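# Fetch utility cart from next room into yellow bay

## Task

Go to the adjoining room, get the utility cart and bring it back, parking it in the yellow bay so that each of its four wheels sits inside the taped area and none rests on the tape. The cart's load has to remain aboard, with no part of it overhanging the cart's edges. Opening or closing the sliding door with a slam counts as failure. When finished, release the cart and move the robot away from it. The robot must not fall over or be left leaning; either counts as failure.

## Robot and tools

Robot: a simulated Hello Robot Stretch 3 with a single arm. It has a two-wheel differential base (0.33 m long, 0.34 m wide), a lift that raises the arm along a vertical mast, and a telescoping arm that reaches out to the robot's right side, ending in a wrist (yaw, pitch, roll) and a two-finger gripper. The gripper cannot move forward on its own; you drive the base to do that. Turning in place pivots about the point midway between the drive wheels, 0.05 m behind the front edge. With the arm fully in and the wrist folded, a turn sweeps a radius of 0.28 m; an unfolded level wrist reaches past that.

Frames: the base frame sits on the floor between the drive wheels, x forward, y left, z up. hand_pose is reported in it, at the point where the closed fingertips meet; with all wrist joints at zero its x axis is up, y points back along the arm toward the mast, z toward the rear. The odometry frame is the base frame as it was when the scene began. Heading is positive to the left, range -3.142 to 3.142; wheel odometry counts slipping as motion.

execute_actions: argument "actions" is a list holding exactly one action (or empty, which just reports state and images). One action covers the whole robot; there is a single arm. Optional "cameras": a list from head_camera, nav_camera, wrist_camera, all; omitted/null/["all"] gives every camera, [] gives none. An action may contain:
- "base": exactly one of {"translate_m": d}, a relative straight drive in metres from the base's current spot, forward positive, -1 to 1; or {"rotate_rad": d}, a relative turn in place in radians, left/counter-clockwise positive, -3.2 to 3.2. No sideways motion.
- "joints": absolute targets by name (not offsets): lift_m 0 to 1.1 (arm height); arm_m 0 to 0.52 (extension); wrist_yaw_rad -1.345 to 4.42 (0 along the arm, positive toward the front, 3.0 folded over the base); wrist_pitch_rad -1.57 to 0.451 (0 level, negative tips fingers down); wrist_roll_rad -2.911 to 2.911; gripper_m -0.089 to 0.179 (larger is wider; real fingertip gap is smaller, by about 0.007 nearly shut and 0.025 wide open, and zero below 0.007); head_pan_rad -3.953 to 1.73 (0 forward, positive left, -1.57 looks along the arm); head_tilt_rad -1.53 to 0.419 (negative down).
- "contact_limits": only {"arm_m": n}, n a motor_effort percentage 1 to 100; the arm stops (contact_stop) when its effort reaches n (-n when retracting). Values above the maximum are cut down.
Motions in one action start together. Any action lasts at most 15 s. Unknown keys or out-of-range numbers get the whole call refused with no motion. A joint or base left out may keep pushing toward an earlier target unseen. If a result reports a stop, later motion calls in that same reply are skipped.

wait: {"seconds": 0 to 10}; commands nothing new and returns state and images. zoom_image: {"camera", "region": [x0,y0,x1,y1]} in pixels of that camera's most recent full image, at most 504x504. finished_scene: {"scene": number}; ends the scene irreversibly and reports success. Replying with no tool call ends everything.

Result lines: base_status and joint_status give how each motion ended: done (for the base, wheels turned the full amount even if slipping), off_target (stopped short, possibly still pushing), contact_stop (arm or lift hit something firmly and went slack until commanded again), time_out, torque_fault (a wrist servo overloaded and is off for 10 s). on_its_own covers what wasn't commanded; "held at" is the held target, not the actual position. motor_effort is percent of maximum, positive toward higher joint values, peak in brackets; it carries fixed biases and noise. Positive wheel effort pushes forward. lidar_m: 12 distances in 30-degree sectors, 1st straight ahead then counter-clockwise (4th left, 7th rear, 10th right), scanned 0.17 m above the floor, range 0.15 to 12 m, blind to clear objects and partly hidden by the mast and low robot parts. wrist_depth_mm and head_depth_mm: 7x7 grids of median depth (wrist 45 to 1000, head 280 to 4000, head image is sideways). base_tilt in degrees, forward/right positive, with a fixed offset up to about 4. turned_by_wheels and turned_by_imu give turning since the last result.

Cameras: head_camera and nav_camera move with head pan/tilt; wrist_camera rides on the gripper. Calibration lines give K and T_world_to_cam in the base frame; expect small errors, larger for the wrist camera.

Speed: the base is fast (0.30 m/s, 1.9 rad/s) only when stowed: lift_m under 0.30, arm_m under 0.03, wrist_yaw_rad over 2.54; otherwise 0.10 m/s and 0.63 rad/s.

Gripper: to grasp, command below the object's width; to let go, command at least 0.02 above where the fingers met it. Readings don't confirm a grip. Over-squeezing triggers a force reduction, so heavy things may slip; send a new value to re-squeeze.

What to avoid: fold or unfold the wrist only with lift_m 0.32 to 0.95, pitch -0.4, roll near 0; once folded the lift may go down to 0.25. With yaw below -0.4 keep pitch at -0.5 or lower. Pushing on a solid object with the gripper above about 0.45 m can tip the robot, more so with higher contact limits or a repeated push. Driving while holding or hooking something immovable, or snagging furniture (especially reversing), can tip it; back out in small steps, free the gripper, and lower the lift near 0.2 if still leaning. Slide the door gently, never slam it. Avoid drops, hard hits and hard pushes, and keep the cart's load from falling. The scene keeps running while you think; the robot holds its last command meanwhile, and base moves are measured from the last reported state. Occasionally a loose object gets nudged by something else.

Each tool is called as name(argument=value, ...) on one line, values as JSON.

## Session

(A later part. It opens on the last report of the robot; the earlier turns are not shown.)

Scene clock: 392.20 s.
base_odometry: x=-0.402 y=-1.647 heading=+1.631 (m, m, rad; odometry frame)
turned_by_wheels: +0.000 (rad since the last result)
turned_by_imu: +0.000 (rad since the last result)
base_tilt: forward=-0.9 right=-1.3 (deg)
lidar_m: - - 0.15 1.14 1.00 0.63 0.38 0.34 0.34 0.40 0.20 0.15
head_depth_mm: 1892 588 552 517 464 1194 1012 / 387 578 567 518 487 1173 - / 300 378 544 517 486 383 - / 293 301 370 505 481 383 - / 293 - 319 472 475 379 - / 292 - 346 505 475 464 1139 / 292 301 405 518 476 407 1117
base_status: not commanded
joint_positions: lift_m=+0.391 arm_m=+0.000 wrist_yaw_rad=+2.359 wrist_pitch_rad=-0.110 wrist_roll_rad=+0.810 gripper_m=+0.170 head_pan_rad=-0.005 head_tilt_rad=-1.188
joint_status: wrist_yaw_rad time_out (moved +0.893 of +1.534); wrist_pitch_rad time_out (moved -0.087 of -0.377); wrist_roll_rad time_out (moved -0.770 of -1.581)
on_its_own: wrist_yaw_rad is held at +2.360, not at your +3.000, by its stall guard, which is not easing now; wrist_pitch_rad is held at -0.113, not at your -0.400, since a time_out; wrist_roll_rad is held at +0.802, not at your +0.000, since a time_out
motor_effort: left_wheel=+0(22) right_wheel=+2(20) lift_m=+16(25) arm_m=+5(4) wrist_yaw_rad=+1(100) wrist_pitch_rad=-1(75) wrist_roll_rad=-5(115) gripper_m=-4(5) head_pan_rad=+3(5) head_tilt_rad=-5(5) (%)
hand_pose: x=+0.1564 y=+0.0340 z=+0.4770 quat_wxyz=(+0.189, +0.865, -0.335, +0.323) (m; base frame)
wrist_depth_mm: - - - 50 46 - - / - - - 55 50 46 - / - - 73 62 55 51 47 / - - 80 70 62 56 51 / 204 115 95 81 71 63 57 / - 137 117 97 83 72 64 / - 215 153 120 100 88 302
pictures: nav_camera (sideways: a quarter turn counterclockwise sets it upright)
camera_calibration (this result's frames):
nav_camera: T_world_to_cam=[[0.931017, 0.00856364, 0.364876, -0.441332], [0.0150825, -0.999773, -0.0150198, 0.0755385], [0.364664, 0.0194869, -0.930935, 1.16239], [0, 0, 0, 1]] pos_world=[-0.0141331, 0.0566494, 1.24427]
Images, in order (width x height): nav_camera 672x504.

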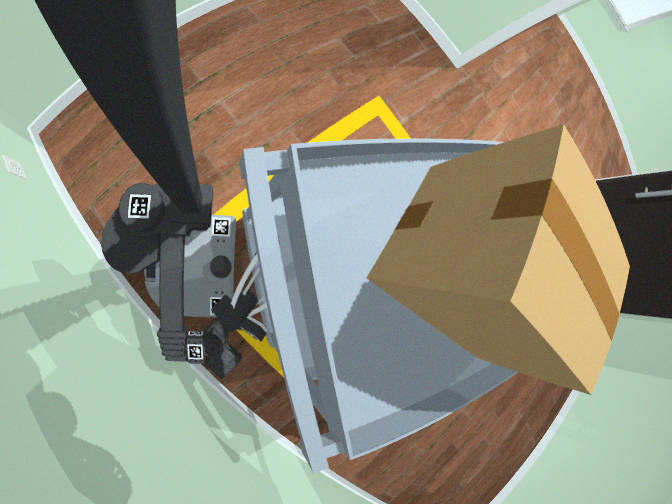

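execute_actions(actions=[{"joints":{"lift_m":0.52,"wrist_roll_rad":0,"wrist_pitch_rad":0,"gripper_m":0.05,"wrist_yaw_rad":2.0}}], cameras=["nav_camera","wrist_camera"])

Scene clock: 399.43 s.
base_odometry: x=-0.402 y=-1.647 heading=+1.631 (m, m, rad; odometry frame)
turned_by_wheels: +0.000 (rad since the last result)
turned_by_imu: +0.002 (rad since the last result)
base_tilt: forward=-0.9 right=-1.3 (deg)
lidar_m: 0.15 0.15 0.17 1.14 1.00 0.63 0.38 0.33 0.34 0.40 0.33 0.18
head_depth_mm: 1908 600 567 522 1247 1196 1004 / 467 609 568 518 1046 1195 - / 312 420 551 517 658 - - / 292 319 422 516 430 1198 - / 293 332 449 518 444 1185 - / 297 359 500 518 482 1162 1136 / 302 391 546 511 462 1183 1123
base_status: not commanded
joint_positions: lift_m=+0.399 arm_m=+0.000 wrist_yaw_rad=+2.041 wrist_pitch_rad=-0.073 wrist_roll_rad=+0.759 gripper_m=+0.057 head_pan_rad=-0.005 head_tilt_rad=-1.188
joint_status: lift_m contact_stop (moved +0.009 of +0.129); wrist_yaw_rad off_target (ended at +2.041, target +2.000); wrist_pitch_rad off_target (ended at -0.073, target +0.000); wrist_roll_rad off_target (ended at +0.759, target +0.000); gripper_m off_target (ended at +0.057, target +0.050)
on_its_own: wrist_yaw_rad is held at +2.041, not at your +2.000, by its stall guard, which is not easing now; wrist_roll_rad is held at +0.676, not at your +0.000, by its stall guard, which is still easing; gripper_m is held at +0.058, not at your +0.050, by its stall guard, which is still easing; lift_m is slack since a contact_stop, until your next command for it (your +0.520 is given up)
motor_effort: left_wheel=+1(12) right_wheel=+0(15) lift_m=+35(78) arm_m=+3(5) wrist_yaw_rad=+0(100) wrist_pitch_rad=+22(42) wrist_roll_rad=-46(115) gripper_m=-8(99) head_pan_rad=+3(3) head_tilt_rad=-6(5) (%)
hand_pose: x=+0.2049 y=-0.0299 z=+0.4952 quat_wxyz=(+0.235, +0.790, -0.468, +0.319) (m; base frame)
wrist_depth_mm: 311 416 - - 98 94 92 / - - - - 101 99 97 / - - - 112 108 105 102 / - - - 117 114 112 110 / - - 130 125 122 119 407 / - - 139 135 131 458 359 / - 157 151 146 485 405 347
pictures: nav_camera (sideways: a quarter turn counterclockwise sets it upright), wrist_camera
camera_calibration (this result's frames):
nav_camera: T_world_to_cam=[[0.931028, 0.00856367, 0.364847, -0.441294], [0.0150821, -0.999773, -0.0150204, 0.0755393], [0.364635, 0.0194871, -0.930946, 1.1624], [0, 0, 0, 1]] pos_world=[-0.0141349, 0.0566494, 1.24427]
wrist_camera: T_world_to_cam=[[0.277335, -0.641112, -0.715584, 0.278884], [-0.544556, 0.508721, -0.666829, 0.490371], [0.791545, 0.574611, -0.208035, 0.121043], [0, 0, 0, 1]] pos_world=[0.0938794, -0.140218, 0.55174]
Images, in order (width x height): nav_camera 672x504, wrist_camera 644x364.

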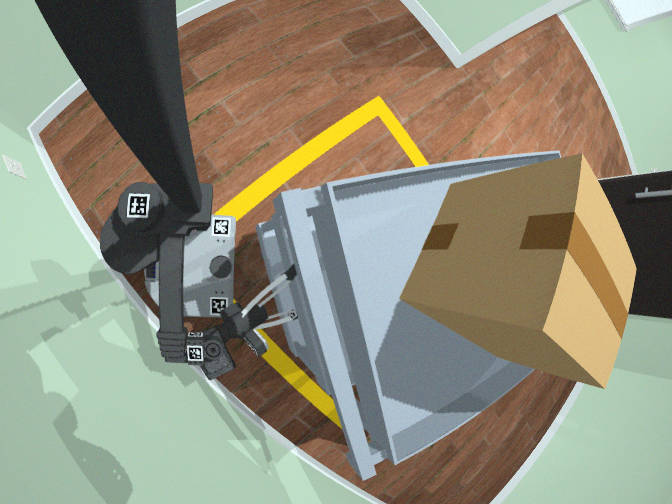

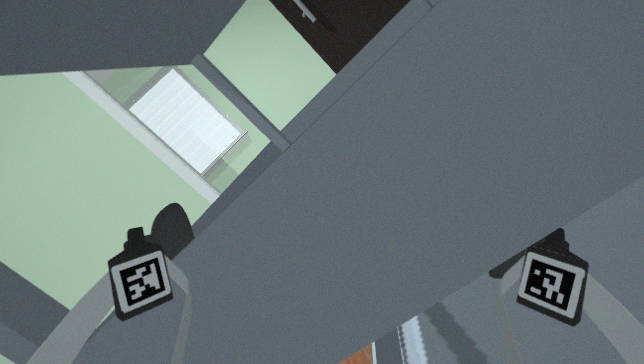

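execute_actions(actions=[{"joints":{"lift_m":0.39,"wrist_roll_rad":1.57,"wrist_pitch_rad":0,"gripper_m":0.17,"wrist_yaw_rad":1.75}}], cameras=["nav_camera","wrist_camera"])

Scene clock: 404.20 s.
base_odometry: x=-0.402 y=-1.647 heading=+1.631 (m, m, rad; odometry frame)
turned_by_wheels: +0.000 (rad since the last result)
turned_by_imu: +0.001 (rad since the last result)
base_tilt: forward=-0.9 right=-1.3 (deg)
lidar_m: 0.15 0.15 0.18 1.14 1.00 0.63 0.38 0.33 0.34 0.40 0.33 0.18
head_depth_mm: 1900 595 567 524 1257 1186 995 / 476 617 567 524 1050 1209 - / 322 434 552 517 444 1215 - / 293 320 426 517 455 1203 - / 293 330 446 518 441 1191 - / 297 358 498 517 482 1160 1129 / 302 391 545 518 440 1160 1115
base_status: not commanded
joint_positions: lift_m=+0.391 arm_m=+0.000 wrist_yaw_rad=+1.753 wrist_pitch_rad=-0.020 wrist_roll_rad=+1.566 gripper_m=+0.170 head_pan_rad=-0.005 head_tilt_rad=-1.188
joint_status: all done
motor_effort: left_wheel=+0(5) right_wheel=+1(2) lift_m=+19(29) arm_m=+2(3) wrist_yaw_rad=-4(54) wrist_pitch_rad=+6(18) wrist_roll_rad=+2(33) gripper_m=+1(84) head_pan_rad=+3(3) head_tilt_rad=-4(5) (%)
hand_pose: x=+0.2301 y=-0.0985 z=+0.4999 quat_wxyz=(+0.010, +0.769, -0.640, -0.004) (m; base frame)
wrist_depth_mm: 342 - 120 119 120 819 363 / 327 469 121 121 122 539 393 / 325 472 124 123 124 584 397 / 324 467 125 125 126 590 388 / 324 430 127 126 127 614 373 / 304 - 128 128 129 612 358 / 340 467 130 130 131 541 411
pictures: nav_camera (sideways: a quarter turn counterclockwise sets it upright), wrist_camera
camera_calibration (this result's frames):
nav_camera: T_world_to_cam=[[0.931028, 0.00856362, 0.364847, -0.441294], [0.0150821, -0.999773, -0.0150204, 0.0755393], [0.364635, 0.0194871, -0.930946, 1.1624], [0, 0, 0, 1]] pos_world=[-0.0141349, 0.0566494, 1.24427]
wrist_camera: T_world_to_cam=[[-0.0173943, 0.0327466, -0.999312, 0.507277], [-0.378732, 0.924771, 0.0368962, 0.193125], [0.925343, 0.379113, -0.00368357, -0.010688], [0, 0, 0, 1]] pos_world=[0.0918564, -0.191156, 0.499764]
Images, in order (width x height): nav_camera 672x504, wrist_camera 644x364.

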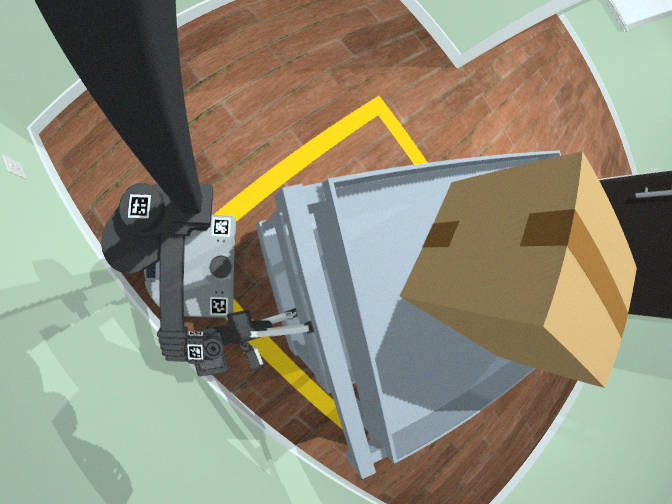

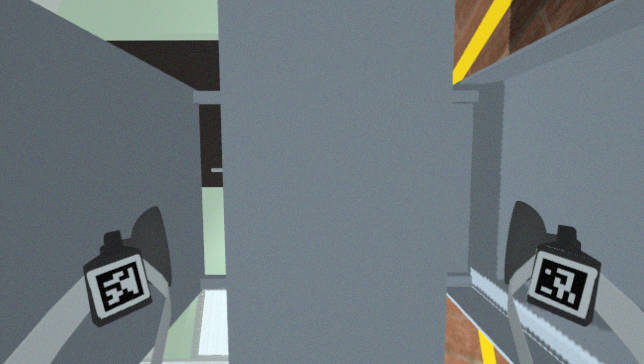

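execute_actions(actions=[{"joints":{"gripper_m":0.03}}], cameras=[])

execute_actions(actions=[{"base":{"rotate_rad":0.5}}], cameras=["nav_camera"])

Scene clock: 415.67 s.
base_odometry: x=-0.402 y=-1.647 heading=+1.631 (m, m, rad; odometry frame)
turned_by_wheels: +0.000 (rad since the last result)
turned_by_imu: +0.001 (rad since the last result)
base_tilt: forward=-1.0 right=-1.3 (deg)
lidar_m: 0.16 0.15 0.18 1.14 1.00 0.63 0.38 0.33 0.34 0.40 0.33 0.18
head_depth_mm: 1910 594 566 524 1257 1185 991 / 476 617 567 524 1043 1207 - / 323 433 552 518 423 1216 - / 293 320 427 517 455 1196 - / 293 330 446 518 436 1185 - / 297 358 499 518 481 1164 1136 / 303 391 546 518 441 1160 1119
base_status: not commanded
joint_positions: lift_m=+0.391 arm_m=+0.000 wrist_yaw_rad=+1.753 wrist_pitch_rad=-0.016 wrist_roll_rad=+1.568 gripper_m=+0.032 head_pan_rad=-0.005 head_tilt_rad=-1.188
joint_status: all done
motor_effort: left_wheel=+1(0) right_wheel=+1(1) lift_m=+19(19) arm_m=+2(2) wrist_yaw_rad=-4(4) wrist_pitch_rad=+5(6) wrist_roll_rad=+1(2) gripper_m=-4(99) head_pan_rad=+4(3) head_tilt_rad=-5(4) (%)
hand_pose: x=+0.2302 y=-0.0985 z=+0.5009 quat_wxyz=(+0.007, +0.769, -0.640, -0.004) (m; base frame)
wrist_depth_mm: 324 - 121 119 121 825 376 / 324 468 121 121 122 552 398 / 321 456 123 123 123 585 395 / 323 459 125 125 125 602 400 / 323 462 126 126 127 549 396 / 321 430 128 128 129 507 399 / 321 529 131 130 131 553 384
pictures: none
No camera images: the call's "cameras" was empty. Leave "cameras" out to get every camera's image.

Scene clock: 417.40 s.
base_odometry: x=-0.402 y=-1.647 heading=+2.130 (m, m, rad; odometry frame)
turned_by_wheels: +0.500 (rad since the last result)
turned_by_imu: +0.495 (rad since the last result)
base_tilt: forward=-0.9 right=-1.3 (deg)
lidar_m: 0.22 0.27 1.15 1.00 0.66 0.39 0.33 0.33 0.39 0.69 0.25 0.22
head_depth_mm: 319 419 551 518 504 1186 1092 / 304 380 533 517 781 1188 - / 346 412 520 502 813 1211 - / 424 527 567 472 1130 1204 - / 1849 603 567 458 1242 1206 - / 1887 1709 545 486 1287 1191 1131 / 1742 1697 1536 1348 1280 1185 1115
base_status: done
joint_positions: lift_m=+0.391 arm_m=+0.000 wrist_yaw_rad=+1.747 wrist_pitch_rad=-0.018 wrist_roll_rad=+1.566 gripper_m=+0.041 head_pan_rad=-0.005 head_tilt_rad=-1.188
joint_status: not commanded
on_its_own: gripper_m is held at +0.040, not at your +0.030, by its stall guard, which is still easing
motor_effort: left_wheel=-2(7) right_wheel=+7(23) lift_m=+19(19) arm_m=+2(2) wrist_yaw_rad=+3(28) wrist_pitch_rad=+6(6) wrist_roll_rad=+2(2) gripper_m=-22(24) head_pan_rad=+4(3) head_tilt_rad=-5(5) (%)
hand_pose: x=+0.2304 y=-0.1001 z=+0.5002 quat_wxyz=(+0.009, +0.767, -0.642, -0.004) (m; base frame)
wrist_depth_mm: 326 408 71 71 72 72 391 / 323 434 79 79 79 81 398 / 330 467 88 89 89 493 389 / 325 473 100 101 102 521 400 / 323 463 117 117 118 489 398 / 322 - 145 140 142 431 380 / 320 - - 174 193 819 354
pictures: nav_camera (sideways: a quarter turn counterclockwise sets it upright)
camera_calibration (this result's frames):
nav_camera: T_world_to_cam=[[0.931028, 0.00856355, 0.364847, -0.441294], [0.015082, -0.999773, -0.0150204, 0.0755393], [0.364635, 0.019487, -0.930946, 1.1624], [0, 0, 0, 1]] pos_world=[-0.0141349, 0.0566494, 1.24427]
Images, in order (width x height): nav_camera 672x504.

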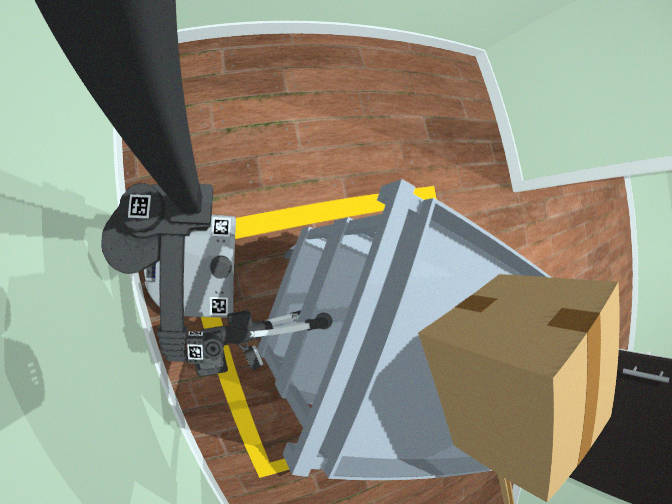

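execute_actions(actions=[{"joints":{"gripper_m":0.17}}], cameras=[])

execute_actions(actions=[{"joints":{"wrist_yaw_rad":2.4}}], cameras=["nav_camera"])

Scene clock: 427.83 s.
base_odometry: x=-0.402 y=-1.647 heading=+2.131 (m, m, rad; odometry frame)
turned_by_wheels: +0.000 (rad since the last result)
turned_by_imu: +0.001 (rad since the last result)
base_tilt: forward=-0.9 right=-1.3 (deg)
lidar_m: 0.22 0.27 1.15 1.00 0.66 0.39 0.33 0.34 0.39 0.69 0.25 0.22
head_depth_mm: 318 419 552 517 497 1190 1096 / 304 380 532 517 781 1191 - / 347 412 520 500 810 1217 - / 424 526 569 472 1132 1208 - / 1839 601 567 465 1237 1204 - / 1905 1700 545 486 1289 1186 1138 / 1743 1711 1540 1350 1285 1190 1118
base_status: not commanded
joint_positions: lift_m=+0.391 arm_m=+0.000 wrist_yaw_rad=+1.747 wrist_pitch_rad=-0.019 wrist_roll_rad=+1.566 gripper_m=+0.170 head_pan_rad=-0.005 head_tilt_rad=-1.188
joint_status: all done
motor_effort: left_wheel=-1(2) right_wheel=+5(8) lift_m=+19(19) arm_m=+2(2) wrist_yaw_rad=+4(5) wrist_pitch_rad=+6(6) wrist_roll_rad=+2(4) gripper_m=+0(85) head_pan_rad=+3(3) head_tilt_rad=-5(5) (%)
hand_pose: x=+0.2304 y=-0.1002 z=+0.5001 quat_wxyz=(+0.009, +0.766, -0.642, -0.004) (m; base frame)
wrist_depth_mm: 323 389 71 71 72 71 391 / 324 432 79 79 79 81 398 / 322 460 88 88 89 482 395 / 320 468 100 101 102 520 397 / 326 429 121 117 118 870 375 / 308 - - 140 146 929 363 / 341 - - 173 - 817 353
pictures: none
No camera images: the call's "cameras" was empty. Leave "cameras" out to get every camera's image.

Scene clock: 429.10 s.
base_odometry: x=-0.402 y=-1.647 heading=+2.131 (m, m, rad; odometry frame)
turned_by_wheels: +0.000 (rad since the last result)
turned_by_imu: +0.000 (rad since the last result)
base_tilt: forward=-0.9 right=-1.3 (deg)
lidar_m: 0.22 0.27 1.15 1.00 0.66 0.39 0.33 0.33 0.39 0.69 0.25 0.22
head_depth_mm: 318 419 551 517 497 1197 1107 / 304 379 531 518 781 1193 - / 346 412 521 500 822 1215 - / 424 527 569 471 1120 1198 - / 1847 601 569 465 1191 1209 - / 1901 1708 545 487 1281 1185 1132 / 1737 1700 1536 1351 1281 1185 1120
base_status: not commanded
joint_positions: lift_m=+0.391 arm_m=+0.000 wrist_yaw_rad=+2.397 wrist_pitch_rad=-0.019 wrist_roll_rad=+1.566 gripper_m=+0.170 head_pan_rad=-0.005 head_tilt_rad=-1.188
joint_status: all done
motor_effort: left_wheel=-1(2) right_wheel=+4(5) lift_m=+19(19) arm_m=+2(2) wrist_yaw_rad=+4(4) wrist_pitch_rad=+6(6) wrist_roll_rad=+2(2) gripper_m=+0(0) head_pan_rad=+3(3) head_tilt_rad=-4(5) (%)
hand_pose: x=+0.1520 y=+0.0431 z=+0.5001 quat_wxyz=(+0.010, +0.931, -0.364, -0.001) (m; base frame)
wrist_depth_mm: 325 - - 142 149 798 343 / 323 - - 185 - 815 335 / 289 289 293 261 289 296 293 / - - - - - 806 554 / - - - - - 901 534 / - - - - - 924 513 / - - - - - 823 599
pictures: nav_camera (sideways: a quarter turn counterclockwise sets it upright)
camera_calibration (this result's frames):
nav_camera: T_world_to_cam=[[0.931028, 0.0085636, 0.364847, -0.441294], [0.015082, -0.999773, -0.0150204, 0.0755393], [0.364635, 0.0194871, -0.930946, 1.1624], [0, 0, 0, 1]] pos_world=[-0.0141349, 0.0566494, 1.24427]
Images, in order (width x height): nav_camera 672x504.

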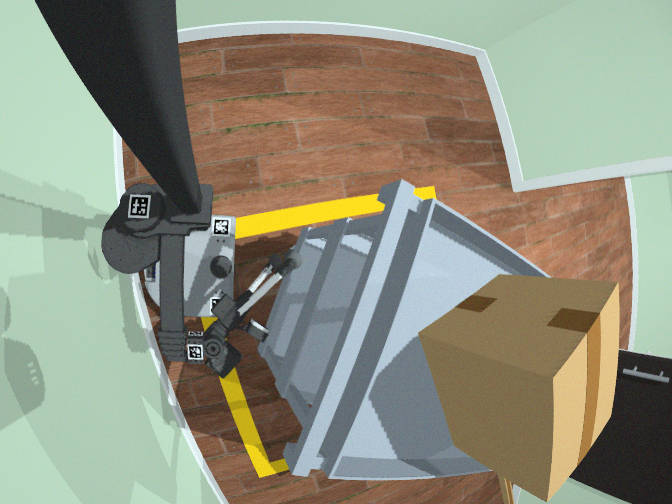

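Free. Fold, then exit left.

execute_actions(actions=[{"joints":{"wrist_yaw_rad":2.6,"wrist_pitch_rad":-0.4,"wrist_roll_rad":0,"gripper_m":0.03}}], cameras=[])

execute_actions(actions=[{"joints":{"wrist_yaw_rad":3.0},"base":{"rotate_rad":1.0}}], cameras=[])

execute_actions(actions=[{"base":{"translate_m":0.5},"joints":{"head_pan_rad":-1.2,"head_tilt_rad":-0.9}}], cameras=["nav_camera"])

Scene clock: 436.63 s.
base_odometry: x=-0.402 y=-1.647 heading=+2.131 (m, m, rad; odometry frame)
turned_by_wheels: +0.000 (rad since the last result)
turned_by_imu: +0.001 (rad since the last result)
base_tilt: forward=-0.9 right=-1.3 (deg)
lidar_m: 0.22 0.27 1.15 1.00 0.66 0.38 0.33 0.33 0.39 0.68 0.25 0.22
head_depth_mm: 318 418 552 518 497 1203 1109 / 304 379 532 517 781 1200 - / 347 412 520 501 822 1213 - / 424 525 567 472 1134 1196 - / 1836 602 568 465 1243 1213 - / 1897 1693 545 487 1285 1189 1132 / 1733 1699 1544 1351 1278 1189 1120
base_status: not commanded
joint_positions: lift_m=+0.391 arm_m=+0.000 wrist_yaw_rad=+2.597 wrist_pitch_rad=-0.412 wrist_roll_rad=+0.007 gripper_m=+0.030 head_pan_rad=-0.005 head_tilt_rad=-1.188
joint_status: all done
motor_effort: left_wheel=-2(2) right_wheel=+4(5) lift_m=+19(19) arm_m=+2(2) wrist_yaw_rad=+4(3) wrist_pitch_rad=+4(5) wrist_roll_rad=-4(6) gripper_m=+0(81) head_pan_rad=+3(4) head_tilt_rad=-4(5) (%)
hand_pose: x=+0.0954 y=+0.0476 z=+0.4047 quat_wxyz=(+0.326, +0.708, -0.048, +0.625) (m; base frame)
wrist_depth_mm: 734 869 - - - 221 161 / 777 907 - - - 269 164 / 836 949 - - - - - / 863 890 880 878 844 826 833 / 740 731 719 697 393 458 463 / - 604 605 572 559 426 416 / - 533 529 514 497 365 362
pictures: none
No camera images: the call's "cameras" was empty. Leave "cameras" out to get every camera's image.

Scene clock: 439.20 s.
base_odometry: x=-0.402 y=-1.647 heading=+3.130 (m, m, rad; odometry frame)
turned_by_wheels: +1.000 (rad since the last result)
turned_by_imu: +0.998 (rad since the last result)
base_tilt: forward=-1.0 right=-1.3 (deg)
lidar_m: 1.19 1.01 0.71 0.39 0.33 0.33 0.38 0.63 0.25 0.22 0.22 0.26
head_depth_mm: 1786 1698 1538 473 418 725 796 / 1860 1695 1523 478 810 1062 - / 1809 1703 1533 1399 1277 1213 - / 1581 1708 1540 1400 1284 1209 - / 1391 1619 1535 1400 1286 1207 - / 1247 1472 1537 1396 1278 1190 1133 / 1125 1302 1497 1399 1284 1188 1073
base_status: done
joint_positions: lift_m=+0.391 arm_m=+0.000 wrist_yaw_rad=+2.997 wrist_pitch_rad=-0.412 wrist_roll_rad=+0.007 gripper_m=+0.030 head_pan_rad=-0.005 head_tilt_rad=-1.188
joint_status: all done
motor_effort: left_wheel=-2(6) right_wheel=+3(6) lift_m=+19(19) arm_m=+2(2) wrist_yaw_rad=+3(5) wrist_pitch_rad=+4(4) wrist_roll_rad=-4(5) gripper_m=-1(0) head_pan_rad=+3(3) head_tilt_rad=-5(5) (%)
hand_pose: x=+0.0112 y=+0.0778 z=+0.4046 quat_wxyz=(+0.195, +0.703, +0.094, +0.678) (m; base frame)
wrist_depth_mm: 266 - 406 535 845 814 728 / 278 306 443 575 932 861 752 / 292 328 480 634 - 957 792 / 306 359 543 706 853 838 823 / 317 388 - 695 711 694 689 / 335 411 - 583 573 588 590 / 355 431 - 541 517 513 510
pictures: none
No camera images: the call's "cameras" was empty. Leave "cameras" out to get every camera's image.

Scene clock: 445.33 s.
base_odometry: x=-0.902 y=-1.642 heading=+3.130 (m, m, rad; odometry frame)
turned_by_wheels: +0.000 (rad since the last result)
turned_by_imu: +0.002 (rad since the last result)
base_tilt: forward=-0.9 right=-1.2 (deg)
lidar_m: 0.78 0.66 0.66 0.75 0.70 0.70 0.79 0.31 0.23 0.37 1.32 1.32
head_depth_mm: 1544 1794 2023 1025 916 774 673 / 3432 2476 1986 1681 1408 1214 1031 / 3450 2556 2027 1682 1436 1258 - / 3421 2569 2041 1685 1435 1254 1114 / 3467 2580 2044 1702 1455 1260 1116 / 3509 2492 1660 1702 1449 1268 1118 / 1151 1289 1508 1663 1455 1263 1124
base_status: done
joint_positions: lift_m=+0.391 arm_m=+0.000 wrist_yaw_rad=+3.002 wrist_pitch_rad=-0.413 wrist_roll_rad=+0.007 gripper_m=+0.030 head_pan_rad=-1.193 head_tilt_rad=-0.902
joint_status: all done
motor_effort: left_wheel=-1(3) right_wheel=+3(13) lift_m=+19(19) arm_m=+4(4) wrist_yaw_rad=-2(3) wrist_pitch_rad=+4(4) wrist_roll_rad=-4(4) gripper_m=-1(0) head_pan_rad=-4(50) head_tilt_rad=+1(21) (%)
hand_pose: x=+0.0102 y=+0.0781 z=+0.4044 quat_wxyz=(+0.194, +0.703, +0.096, +0.678) (m; base frame)
wrist_depth_mm: 524 - 797 793 637 548 491 / 545 610 860 820 701 593 514 / 580 661 933 945 758 647 558 / 601 721 855 879 781 688 596 / 619 704 - 723 736 703 612 / 598 598 - 592 578 592 584 / 544 536 - 550 513 501 508
pictures: nav_camera (sideways: a quarter turn counterclockwise sets it upright)
camera_calibration (this result's frames):
nav_camera: T_world_to_cam=[[0.303592, -0.729727, 0.612642, -0.760252], [-0.920609, -0.390387, -0.00879221, 0.0731431], [0.245583, -0.561334, -0.790312, 0.98036], [0, 0, 0, 1]] pos_world=[0.0573825, 0.0240874, 1.2412]
Images, in order (width x height): nav_camera 672x504.

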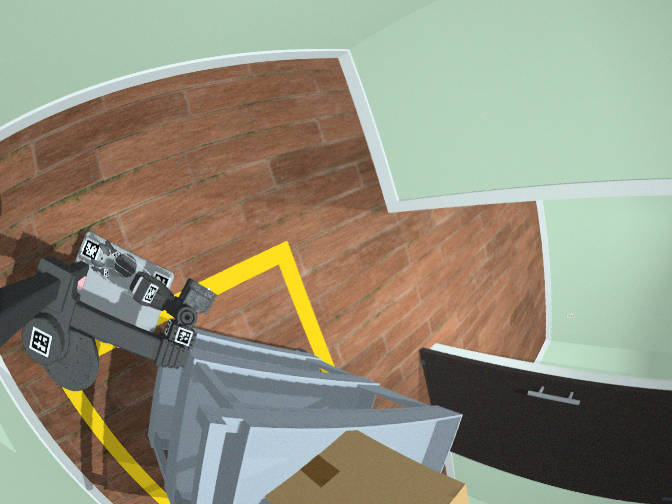

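execute_actions(actions=[{"base":{"translate_m":0.45},"joints":{"head_pan_rad":-2.2,"head_tilt_rad":-0.8}}], cameras=["nav_camera","head_camera"])

Scene clock: 455.23 s.
base_odometry: x=-1.352 y=-1.637 heading=+3.130 (m, m, rad; odometry frame)
turned_by_wheels: +0.000 (rad since the last result)
turned_by_imu: +0.002 (rad since the last result)
base_tilt: forward=-1.0 right=-1.4 (deg)
lidar_m: 0.42 0.36 0.36 0.41 0.68 1.03 0.95 0.60 0.75 1.75 1.00 0.77
head_depth_mm: 758 686 762 1093 1004 1226 1137 / 2858 807 788 1162 1256 1252 1145 / 3057 1131 903 1195 1385 1307 1144 / 3051 3207 1206 1283 1461 1312 1165 / 3133 3224 2351 1859 1544 1304 1154 / 2919 2939 2381 1866 1555 1319 1152 / 2072 2111 2167 1874 1548 1326 1152
base_status: done
joint_positions: lift_m=+0.391 arm_m=+0.000 wrist_yaw_rad=+3.002 wrist_pitch_rad=-0.413 wrist_roll_rad=+0.007 gripper_m=+0.030 head_pan_rad=-2.193 head_tilt_rad=-0.804
joint_status: all done
motor_effort: left_wheel=-2(2) right_wheel=+2(5) lift_m=+19(19) arm_m=+4(4) wrist_yaw_rad=-2(3) wrist_pitch_rad=+4(4) wrist_roll_rad=-4(4) gripper_m=+1(0) head_pan_rad=-4(51) head_tilt_rad=+1(11) (%)
hand_pose: x=+0.0102 y=+0.0781 z=+0.4044 quat_wxyz=(+0.194, +0.703, +0.096, +0.678) (m; base frame)
wrist_depth_mm: 757 - 528 441 367 316 278 / 785 886 578 481 397 335 291 / 808 913 659 526 430 363 314 / 818 874 702 600 474 393 336 / 736 721 - 649 493 419 361 / 620 602 - 581 563 460 384 / 526 522 - 539 521 478 416
pictures: head_camera (sideways: a quarter turn clockwise sets it upright), nav_camera (sideways: a quarter turn counterclockwise sets it upright)
camera_calibration (this result's frames):
head_camera: T_world_to_cam=[[0.475374, 0.537318, -0.696641, 0.918098], [0.768115, -0.639568, 0.0308493, -0.0474955], [-0.428974, -0.549766, -0.716756, 0.891647], [0, 0, 0, 1]] pos_world=[-0.0174652, -0.03349, 1.28014]
nav_camera: T_world_to_cam=[[-0.412582, -0.597804, 0.687319, -0.853187], [-0.826455, 0.562966, -0.00645606, 0.0695283], [-0.383077, -0.570702, -0.726327, 0.900992], [0, 0, 0, 1]] pos_world=[0.0506019, -0.0349833, 1.24127]
Images, in order (width x height): head_camera 896x504, nav_camera 672x504.

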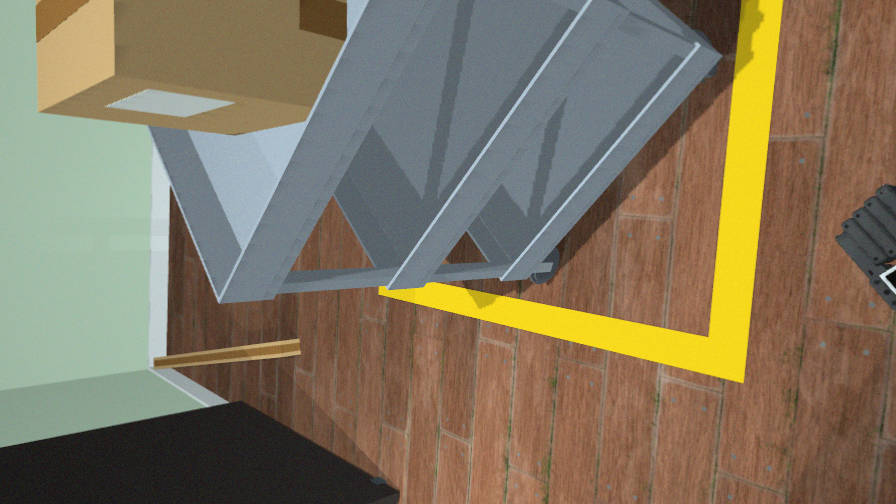

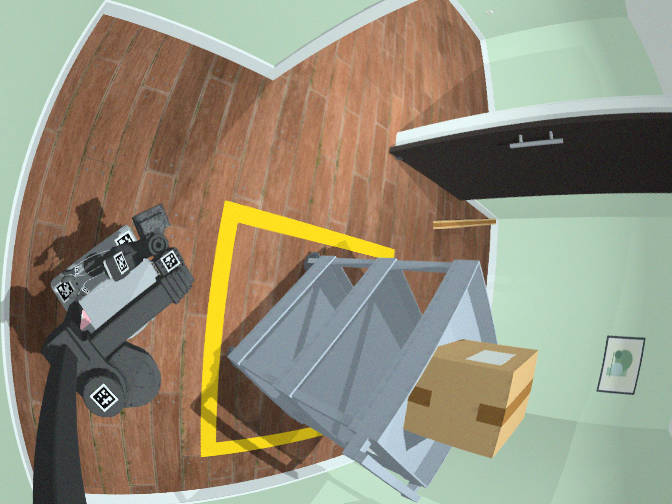

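execute_actions(actions=[{"base":{"rotate_rad":-1.57}}], cameras=[])

execute_actions(actions=[{"base":{"translate_m":0.63},"joints":{"head_pan_rad":-1.57,"head_tilt_rad":-0.9}}], cameras=[])

execute_actions(actions=[{"joints":{"wrist_yaw_rad":0,"wrist_pitch_rad":0,"wrist_roll_rad":1.57,"gripper_m":0.17}}])

Scene clock: 474.00 s.
base_odometry: x=-1.352 y=-1.637 heading=+1.560 (m, m, rad; odometry frame)
turned_by_wheels: -1.570 (rad since the last result)
turned_by_imu: -1.564 (rad since the last result)
base_tilt: forward=-0.9 right=-1.3 (deg)
lidar_m: 1.75 1.00 0.76 0.42 0.36 0.36 0.41 0.68 1.03 0.92 0.60 0.75
head_depth_mm: 857 975 1132 1315 1424 1252 1121 / 866 986 1145 1374 1528 1308 1144 / 877 1002 1163 1398 1540 1310 1145 / 886 1010 1181 1423 1539 1312 1167 / 892 1021 1197 1444 1546 1313 1147 / 902 1031 1214 1467 1555 1319 1152 / 914 1049 1232 1500 1549 1316 1151
base_status: done
joint_positions: lift_m=+0.391 arm_m=+0.000 wrist_yaw_rad=+3.002 wrist_pitch_rad=-0.413 wrist_roll_rad=+0.007 gripper_m=+0.030 head_pan_rad=-2.193 head_tilt_rad=-0.803
joint_status: not commanded
motor_effort: left_wheel=+4(7) right_wheel=-3(5) lift_m=+19(19) arm_m=+4(4) wrist_yaw_rad=-2(3) wrist_pitch_rad=+4(4) wrist_roll_rad=-3(4) gripper_m=+0(0) head_pan_rad=-4(4) head_tilt_rad=+1(2) (%)
hand_pose: x=+0.0102 y=+0.0781 z=+0.4044 quat_wxyz=(+0.194, +0.703, +0.096, +0.678) (m; base frame)
wrist_depth_mm: 282 - 429 561 853 824 716 / 297 325 470 615 940 844 762 / 305 350 509 697 - 885 810 / 323 379 568 736 853 841 785 / 338 411 - 697 703 705 656 / 358 435 - 570 571 591 587 / 368 447 - 537 516 510 501
pictures: none
No camera images: the call's "cameras" was empty. Leave "cameras" out to get every camera's image.

Scene clock: 481.43 s.
base_odometry: x=-1.346 y=-1.007 heading=+1.561 (m, m, rad; odometry frame)
turned_by_wheels: +0.000 (rad since the last result)
turned_by_imu: +0.002 (rad since the last result)
base_tilt: forward=-1.0 right=-1.3 (deg)
lidar_m: 1.15 0.56 0.57 0.65 0.82 0.81 0.93 1.45 0.55 0.51 0.52 1.14
head_depth_mm: 584 659 738 1038 1181 1261 1116 / 558 574 659 1040 1220 1265 1156 / 577 620 693 1042 1230 1262 1157 / 606 675 754 1021 1134 1242 - / 650 764 778 1026 988 1249 1123 / 2147 929 760 770 1428 1272 1126 / 2409 2640 2093 1714 1458 1273 1130
base_status: done
joint_positions: lift_m=+0.391 arm_m=+0.000 wrist_yaw_rad=+3.002 wrist_pitch_rad=-0.413 wrist_roll_rad=+0.007 gripper_m=+0.030 head_pan_rad=-1.577 head_tilt_rad=-0.889
joint_status: all done
motor_effort: left_wheel=+2(7) right_wheel=-3(4) lift_m=+19(19) arm_m=+4(4) wrist_yaw_rad=-2(2) wrist_pitch_rad=+4(4) wrist_roll_rad=-4(4) gripper_m=+1(0) head_pan_rad=+5(47) head_tilt_rad=-4(15) (%)
hand_pose: x=+0.0102 y=+0.0781 z=+0.4044 quat_wxyz=(+0.194, +0.703, +0.096, +0.678) (m; base frame)
wrist_depth_mm: 605 - 791 661 566 487 421 / 632 712 878 722 601 518 444 / 673 765 - 790 654 558 490 / 688 821 885 838 713 591 750 / 694 738 - 712 708 637 678 / 632 608 - 591 572 589 584 / 536 533 - 539 512 510 507
pictures: none
No camera images: the call's "cameras" was empty. Leave "cameras" out to get every camera's image.

Scene clock: 483.93 s.
base_odometry: x=-1.346 y=-1.007 heading=+1.561 (m, m, rad; odometry frame)
turned_by_wheels: +0.000 (rad since the last result)
turned_by_imu: +0.001 (rad since the last result)
base_tilt: forward=-0.9 right=-1.3 (deg)
lidar_m: 1.15 0.56 0.57 0.64 0.82 0.82 0.93 1.45 0.55 0.52 0.52 1.14
head_depth_mm: 585 661 739 1042 1180 1263 1115 / 559 575 660 1038 1215 1264 1151 / 579 619 695 1045 1220 1264 - / 604 674 754 1020 979 1247 1123 / 649 765 780 1023 986 1246 1124 / 2159 929 758 770 1429 1270 1124 / 2405 2657 2087 1716 1466 1273 1132
base_status: not commanded
joint_positions: lift_m=+0.391 arm_m=+0.000 wrist_yaw_rad=+0.003 wrist_pitch_rad=-0.023 wrist_roll_rad=+1.566 gripper_m=+0.170 head_pan_rad=-1.577 head_tilt_rad=-0.889
joint_status: all done
motor_effort: left_wheel=+4(3) right_wheel=-3(1) lift_m=+19(19) arm_m=+4(4) wrist_yaw_rad=-4(5) wrist_pitch_rad=+7(6) wrist_roll_rad=+2(4) gripper_m=+2(84) head_pan_rad=+4(5) head_tilt_rad=-4(4) (%)
hand_pose: x=-0.0205 y=-0.4004 z=+0.4991 quat_wxyz=(+0.003, +0.002, -1.000, -0.012) (m; base frame)
wrist_depth_mm: 326 471 - 265 - 566 396 / 323 471 - 271 - 595 391 / 326 467 - 274 - 565 391 / 328 472 - 278 - 586 395 / 325 438 - 282 729 630 378 / 308 - - 291 - 620 294 / 339 - - 295 - 435 326
pictures: head_camera (sideways: a quarter turn clockwise sets it upright), nav_camera (sideways: a quarter turn counterclockwise sets it upright), wrist_camera
camera_calibration (this result's frames):
head_camera: T_world_to_cam=[[0.0780439, 0.7697, -0.633617, 0.838398], [0.996429, -0.0807657, 0.0246201, -0.0407754], [-0.0322244, -0.633276, -0.773255, 0.9627], [0, 0, 0, 1]] pos_world=[0.00622042, -0.0389538, 1.27664]
nav_camera: T_world_to_cam=[[0.00815709, -0.78197, 0.623262, -0.772287], [-0.999816, -0.0171853, -0.00847602, 0.0732147], [0.0173389, -0.623079, -0.781967, 0.970902], [0, 0, 0, 1]] pos_world=[0.0626665, 0.0023011, 1.24117]
wrist_camera: T_world_to_cam=[[0.0354265, 0.014138, -0.999272, 0.505686], [0.977462, 0.207737, 0.0375924, 0.117803], [0.208117, -0.978083, -0.00645994, -0.221071], [0, 0, 0, 1]] pos_world=[-0.0870537, -0.247847, 0.499462]
Images, in order (width x height): head_camera 896x504, nav_camera 672x504, wrist_camera 644x364.

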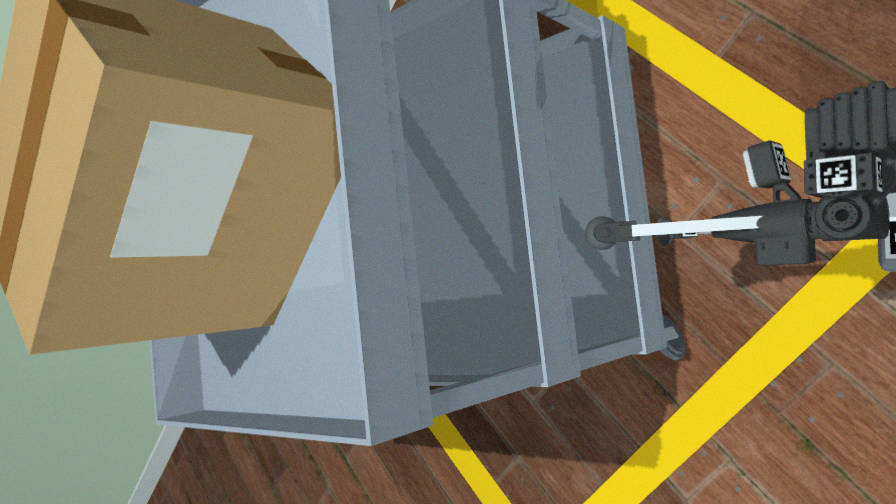

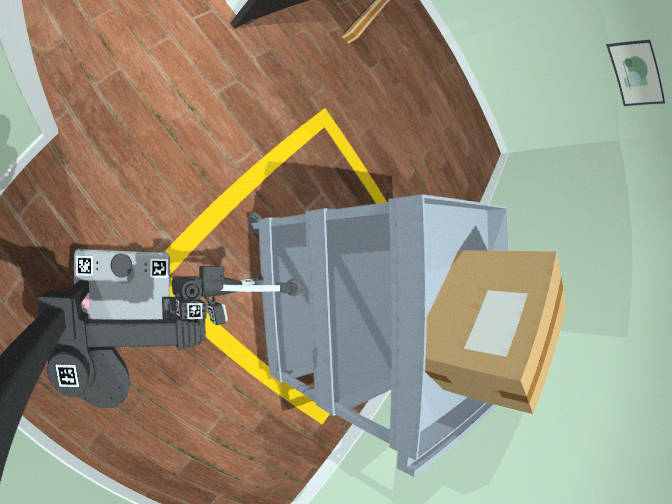

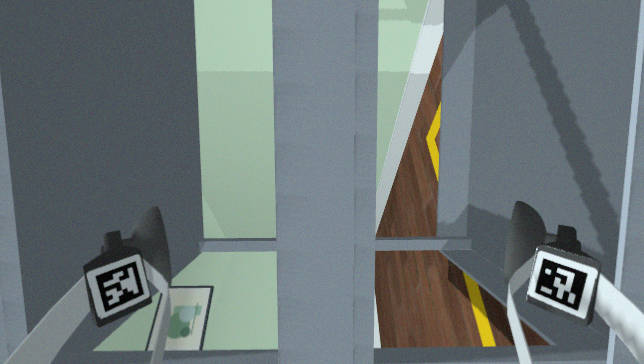

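execute_actions(actions=[{"base":{"translate_m":0.1},"joints":{"arm_m":0.185}}], cameras=[])

execute_actions(actions=[{"joints":{"gripper_m":0.03}}], cameras=["wrist_camera"])

execute_actions(actions=[{"base":{"translate_m":-0.12},"joints":{"arm_m":0.13}}], cameras=["nav_camera"])

Scene clock: 496.70 s.
base_odometry: x=-1.345 y=-0.907 heading=+1.561 (m, m, rad; odometry frame)
turned_by_wheels: +0.000 (rad since the last result)
turned_by_imu: +0.001 (rad since the last result)
base_tilt: forward=-0.9 right=-1.3 (deg)
lidar_m: 1.14 0.49 0.49 0.57 0.89 0.89 1.01 1.52 0.54 0.51 2.87 1.04
head_depth_mm: 561 597 662 1041 1245 1261 1120 / 590 642 710 1041 1223 1258 1135 / 625 698 752 1021 974 1223 1119 / 696 914 776 1019 974 1239 1120 / 2039 942 802 1107 1396 1270 1123 / 2258 2547 2080 1712 1457 1271 1121 / 2540 2653 2096 1722 1467 1274 1125
base_status: done
joint_positions: lift_m=+0.391 arm_m=+0.185 wrist_yaw_rad=+0.002 wrist_pitch_rad=-0.022 wrist_roll_rad=+1.566 gripper_m=+0.170 head_pan_rad=-1.577 head_tilt_rad=-0.889
joint_status: all done
motor_effort: left_wheel=+3(8) right_wheel=-2(3) lift_m=+19(19) arm_m=+5(4) wrist_yaw_rad=-2(3) wrist_pitch_rad=+7(7) wrist_roll_rad=+2(2) gripper_m=+0(1) head_pan_rad=+5(5) head_tilt_rad=-5(4) (%)
hand_pose: x=-0.0209 y=-0.5853 z=+0.4993 quat_wxyz=(+0.003, +0.001, -1.000, -0.011) (m; base frame)
wrist_depth_mm: 327 432 82 82 83 83 386 / 328 438 83 84 84 85 388 / 327 437 84 85 86 87 391 / 326 467 86 86 87 283 395 / 325 436 88 88 88 89 369 / 311 - 89 90 90 91 348 / - - 91 92 91 702 581
pictures: none
No camera images: the call's "cameras" was empty. Leave "cameras" out to get every camera's image.

Scene clock: 498.60 s.
base_odometry: x=-1.345 y=-0.907 heading=+1.561 (m, m, rad; odometry frame)
turned_by_wheels: +0.000 (rad since the last result)
turned_by_imu: +0.000 (rad since the last result)
base_tilt: forward=-1.0 right=-1.3 (deg)
lidar_m: 1.14 0.49 0.49 0.57 0.89 0.89 1.01 1.52 0.54 0.51 2.87 1.04
head_depth_mm: 562 597 661 1041 1249 1262 1116 / 590 644 709 1039 1228 1258 1134 / 623 698 753 1018 973 1214 1116 / 697 911 777 1022 977 1243 1121 / 2034 945 800 1099 1400 1267 1125 / 2234 2561 2096 1712 1461 1275 1124 / 2542 2667 2085 1714 1461 1273 1126
base_status: not commanded
joint_positions: lift_m=+0.391 arm_m=+0.185 wrist_yaw_rad=+0.002 wrist_pitch_rad=-0.023 wrist_roll_rad=+1.566 gripper_m=+0.032 head_pan_rad=-1.577 head_tilt_rad=-0.889
joint_status: all done
motor_effort: left_wheel=+4(3) right_wheel=-2(2) lift_m=+19(19) arm_m=+5(5) wrist_yaw_rad=-2(2) wrist_pitch_rad=+7(8) wrist_roll_rad=+2(2) gripper_m=-41(99) head_pan_rad=+4(5) head_tilt_rad=-5(4) (%)
hand_pose: x=-0.0209 y=-0.5853 z=+0.4991 quat_wxyz=(+0.003, +0.001, -1.000, -0.012) (m; base frame)
wrist_depth_mm: 329 442 82 82 83 84 391 / 330 439 84 84 84 85 393 / 328 432 85 85 85 86 390 / 328 441 86 87 87 490 388 / 327 411 88 88 89 89 393 / 327 - 89 89 90 91 347 / - - 91 91 92 685 580
pictures: wrist_camera
camera_calibration (this result's frames):
wrist_camera: T_world_to_cam=[[0.0358018, 0.014215, -0.999258, 0.508322], [0.977703, 0.206531, 0.0379676, 0.155631], [0.206917, -0.978337, -0.00650383, -0.402005], [0, 0, 0, 1]] pos_world=[-0.0871782, -0.432665, 0.499422]
Images, in order (width x height): wrist_camera 644x364.

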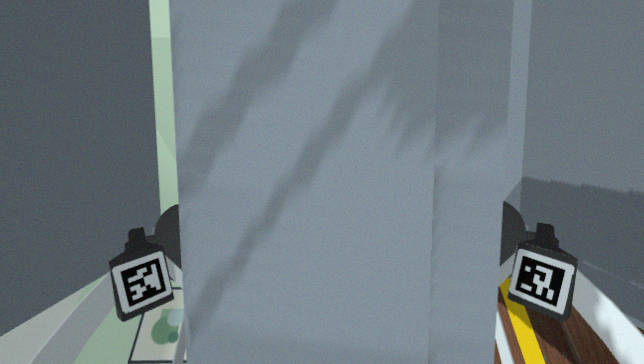

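Scene clock: 500.97 s.
base_odometry: x=-1.346 y=-1.027 heading=+1.561 (m, m, rad; odometry frame)
turned_by_wheels: +0.001 (rad since the last result)
turned_by_imu: +0.002 (rad since the last result)
base_tilt: forward=-1.0 right=-1.3 (deg)
lidar_m: 1.16 0.57 0.58 0.66 0.80 0.80 0.91 1.44 0.56 0.48 2.73 1.16
head_depth_mm: 554 619 715 1064 1303 1261 1116 / 569 613 684 1043 1275 1270 1133 / 588 649 730 1040 1213 - 1113 / 619 690 758 1017 973 1226 1119 / 1732 884 775 688 973 1250 1123 / 2137 919 830 1676 1458 1269 1122 / 2400 2628 2091 1712 1461 1275 1124
base_status: done
joint_positions: lift_m=+0.390 arm_m=+0.130 wrist_yaw_rad=+0.045 wrist_pitch_rad=-0.019 wrist_roll_rad=+1.586 gripper_m=+0.042 head_pan_rad=-1.577 head_tilt_rad=-0.891
joint_status: all done
on_its_own: gripper_m is held at +0.040, not at your +0.030, by its stall guard, which is still easing; wrist_yaw_rad is at rest, and its effort (-53) is outside its rest range (-12 to +12)
motor_effort: left_wheel=+11(18) right_wheel=-17(31) lift_m=+22(22) arm_m=+2(4) wrist_yaw_rad=-53(92) wrist_pitch_rad=+6(7) wrist_roll_rad=-9(9) gripper_m=-22(42) head_pan_rad=+5(5) head_tilt_rad=-4(4) (%)
hand_pose: x=-0.0098 y=-0.5305 z=+0.5000 quat_wxyz=(-0.007, +0.022, -1.000, -0.010) (m; base frame)
wrist_depth_mm: 333 478 137 136 137 582 392 / 332 470 136 136 137 583 388 / 327 467 135 136 135 578 391 / 319 465 134 135 135 586 394 / 321 460 134 134 134 552 399 / 319 425 133 133 134 - 398 / 321 - - 133 134 869 334
pictures: nav_camera (sideways: a quarter turn counterclockwise sets it upright)
camera_calibration (this result's frames):
nav_camera: T_world_to_cam=[[0.00844696, -0.783286, 0.621604, -0.770128], [-0.99981, -0.0175478, -0.00852572, 0.0732794], [0.0175859, -0.621413, -0.783285, 0.972615], [0, 0, 0, 1]] pos_world=[0.0626664, 0.00245132, 1.24117]
Images, in order (width x height): nav_camera 672x504.

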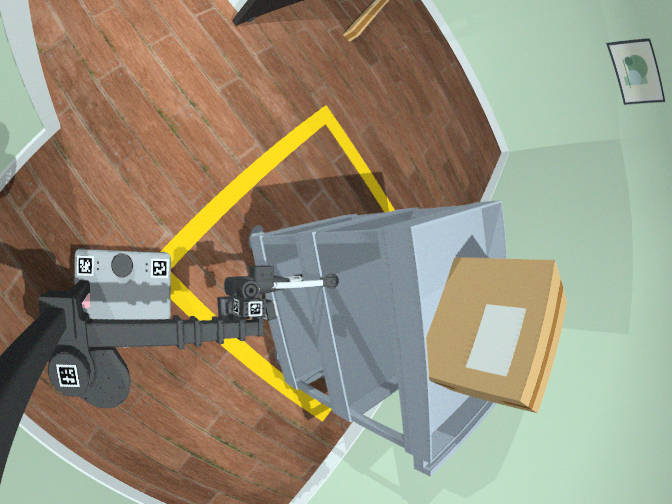

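execute_actions(actions=[{"joints":{"gripper_m":0.17,"wrist_yaw_rad":0.1},"base":{"translate_m":0.17}}], cameras=[])

execute_actions(actions=[{"joints":{"arm_m":0.17}}], cameras=["nav_camera","wrist_camera"])

Scene clock: 514.03 s.
base_odometry: x=-1.344 y=-0.857 heading=+1.561 (m, m, rad; odometry frame)
turned_by_wheels: +0.000 (rad since the last result)
turned_by_imu: +0.001 (rad since the last result)
base_tilt: forward=-0.9 right=-1.3 (deg)
lidar_m: 1.10 3.20 0.45 0.53 0.89 0.93 1.05 0.76 0.51 0.48 2.83 0.99
head_depth_mm: 579 613 678 1012 1169 1261 1119 / 602 660 734 1013 1134 1247 1135 / 642 723 771 990 972 - 1121 / 1882 924 772 709 974 1240 1123 / 2073 2365 2022 1707 1462 1262 1127 / 2293 2537 2078 1708 1457 1263 1128 / 2593 2658 2096 1718 1462 1271 1125
base_status: done
joint_positions: lift_m=+0.390 arm_m=+0.130 wrist_yaw_rad=+0.029 wrist_pitch_rad=-0.011 wrist_roll_rad=+1.570 gripper_m=+0.170 head_pan_rad=-1.577 head_tilt_rad=-0.891
joint_status: wrist_yaw_rad off_target (ended at +0.029, target +0.100); the others done
on_its_own: wrist_yaw_rad is held at +0.033, not at your +0.100, by its stall guard, which is not easing now
motor_effort: left_wheel=+0(12) right_wheel=+1(30) lift_m=+22(21) arm_m=+2(2) wrist_yaw_rad=+4(89) wrist_pitch_rad=+4(7) wrist_roll_rad=+0(13) gripper_m=+1(84) head_pan_rad=+5(5) head_tilt_rad=-4(4) (%)
hand_pose: x=-0.0138 y=-0.5309 z=+0.5019 quat_wxyz=(+0.001, +0.015, -1.000, -0.006) (m; base frame)
wrist_depth_mm: 322 459 103 103 103 514 399 / 320 459 106 105 105 524 396 / 320 462 107 107 107 530 398 / 324 457 109 109 109 538 399 / 338 - 111 111 111 896 367 / - 137 114 113 114 135 491 / 122 122 116 116 116 122 123
pictures: none
No camera images: the call's "cameras" was empty. Leave "cameras" out to get every camera's image.

Scene clock: 515.40 s.
base_odometry: x=-1.344 y=-0.857 heading=+1.561 (m, m, rad; odometry frame)
turned_by_wheels: +0.000 (rad since the last result)
turned_by_imu: +0.000 (rad since the last result)
base_tilt: forward=-1.0 right=-1.3 (deg)
lidar_m: 1.10 3.19 0.45 0.53 0.89 0.93 1.05 0.76 0.51 0.47 2.84 1.00
head_depth_mm: 578 613 678 1012 1169 1261 1115 / 602 663 733 1016 1128 1236 1138 / 643 722 771 997 946 1221 1118 / 1891 925 774 709 951 1238 1123 / 2075 2373 2015 1707 1447 1270 1121 / 2297 2546 2083 1712 1459 1269 1124 / 2619 2672 2098 1721 1454 1275 1126
base_status: not commanded
joint_positions: lift_m=+0.390 arm_m=+0.170 wrist_yaw_rad=+0.030 wrist_pitch_rad=-0.026 wrist_roll_rad=+1.570 gripper_m=+0.170 head_pan_rad=-1.577 head_tilt_rad=-0.891
joint_status: all done
on_its_own: wrist_yaw_rad is held at +0.033, not at your +0.100, by its stall guard, which is not easing now
motor_effort: left_wheel=+2(1) right_wheel=+1(1) lift_m=+22(21) arm_m=+6(7) wrist_yaw_rad=+3(5) wrist_pitch_rad=+8(8) wrist_roll_rad=+0(0) gripper_m=-1(2) head_pan_rad=+5(5) head_tilt_rad=-4(4) (%)
hand_pose: x=-0.0137 y=-0.5700 z=+0.4983 quat_wxyz=(+0.001, +0.015, -1.000, -0.013) (m; base frame)
wrist_depth_mm: 331 66 66 66 67 67 391 / 330 67 67 67 68 68 391 / 327 68 68 69 69 69 385 / 330 387 70 70 70 71 388 / 347 71 71 71 72 72 369 / - 72 72 73 73 74 504 / - 102 74 74 75 75 106
pictures: nav_camera (sideways: a quarter turn counterclockwise sets it upright), wrist_camera
camera_calibration (this result's frames):
nav_camera: T_world_to_cam=[[0.00844705, -0.783286, 0.621604, -0.770128], [-0.99981, -0.0175479, -0.00852572, 0.0732794], [0.017586, -0.621414, -0.783285, 0.972615], [0, 0, 0, 1]] pos_world=[0.0626664, 0.00245132, 1.24117]
wrist_camera: T_world_to_cam=[[0.0388792, 0.018214, -0.999078, 0.509249], [0.971381, 0.233773, 0.0420632, 0.158875], [0.234324, -0.972121, -0.00860382, -0.383596], [0, 0, 0, 1]] pos_world=[-0.0842412, -0.419318, 0.498796]
Images, in order (width x height): nav_camera 672x504, wrist_camera 644x364.

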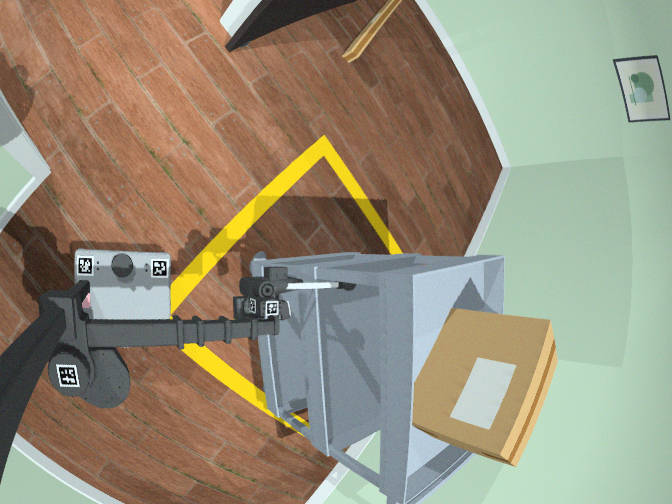

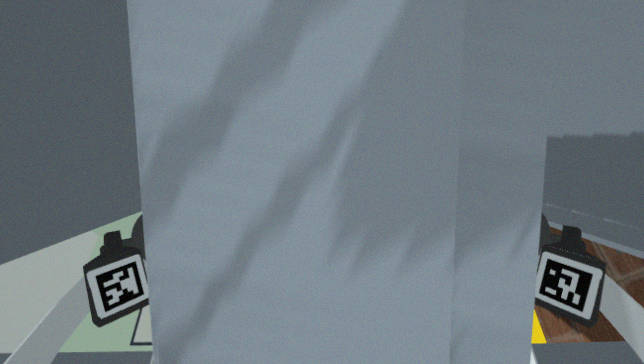

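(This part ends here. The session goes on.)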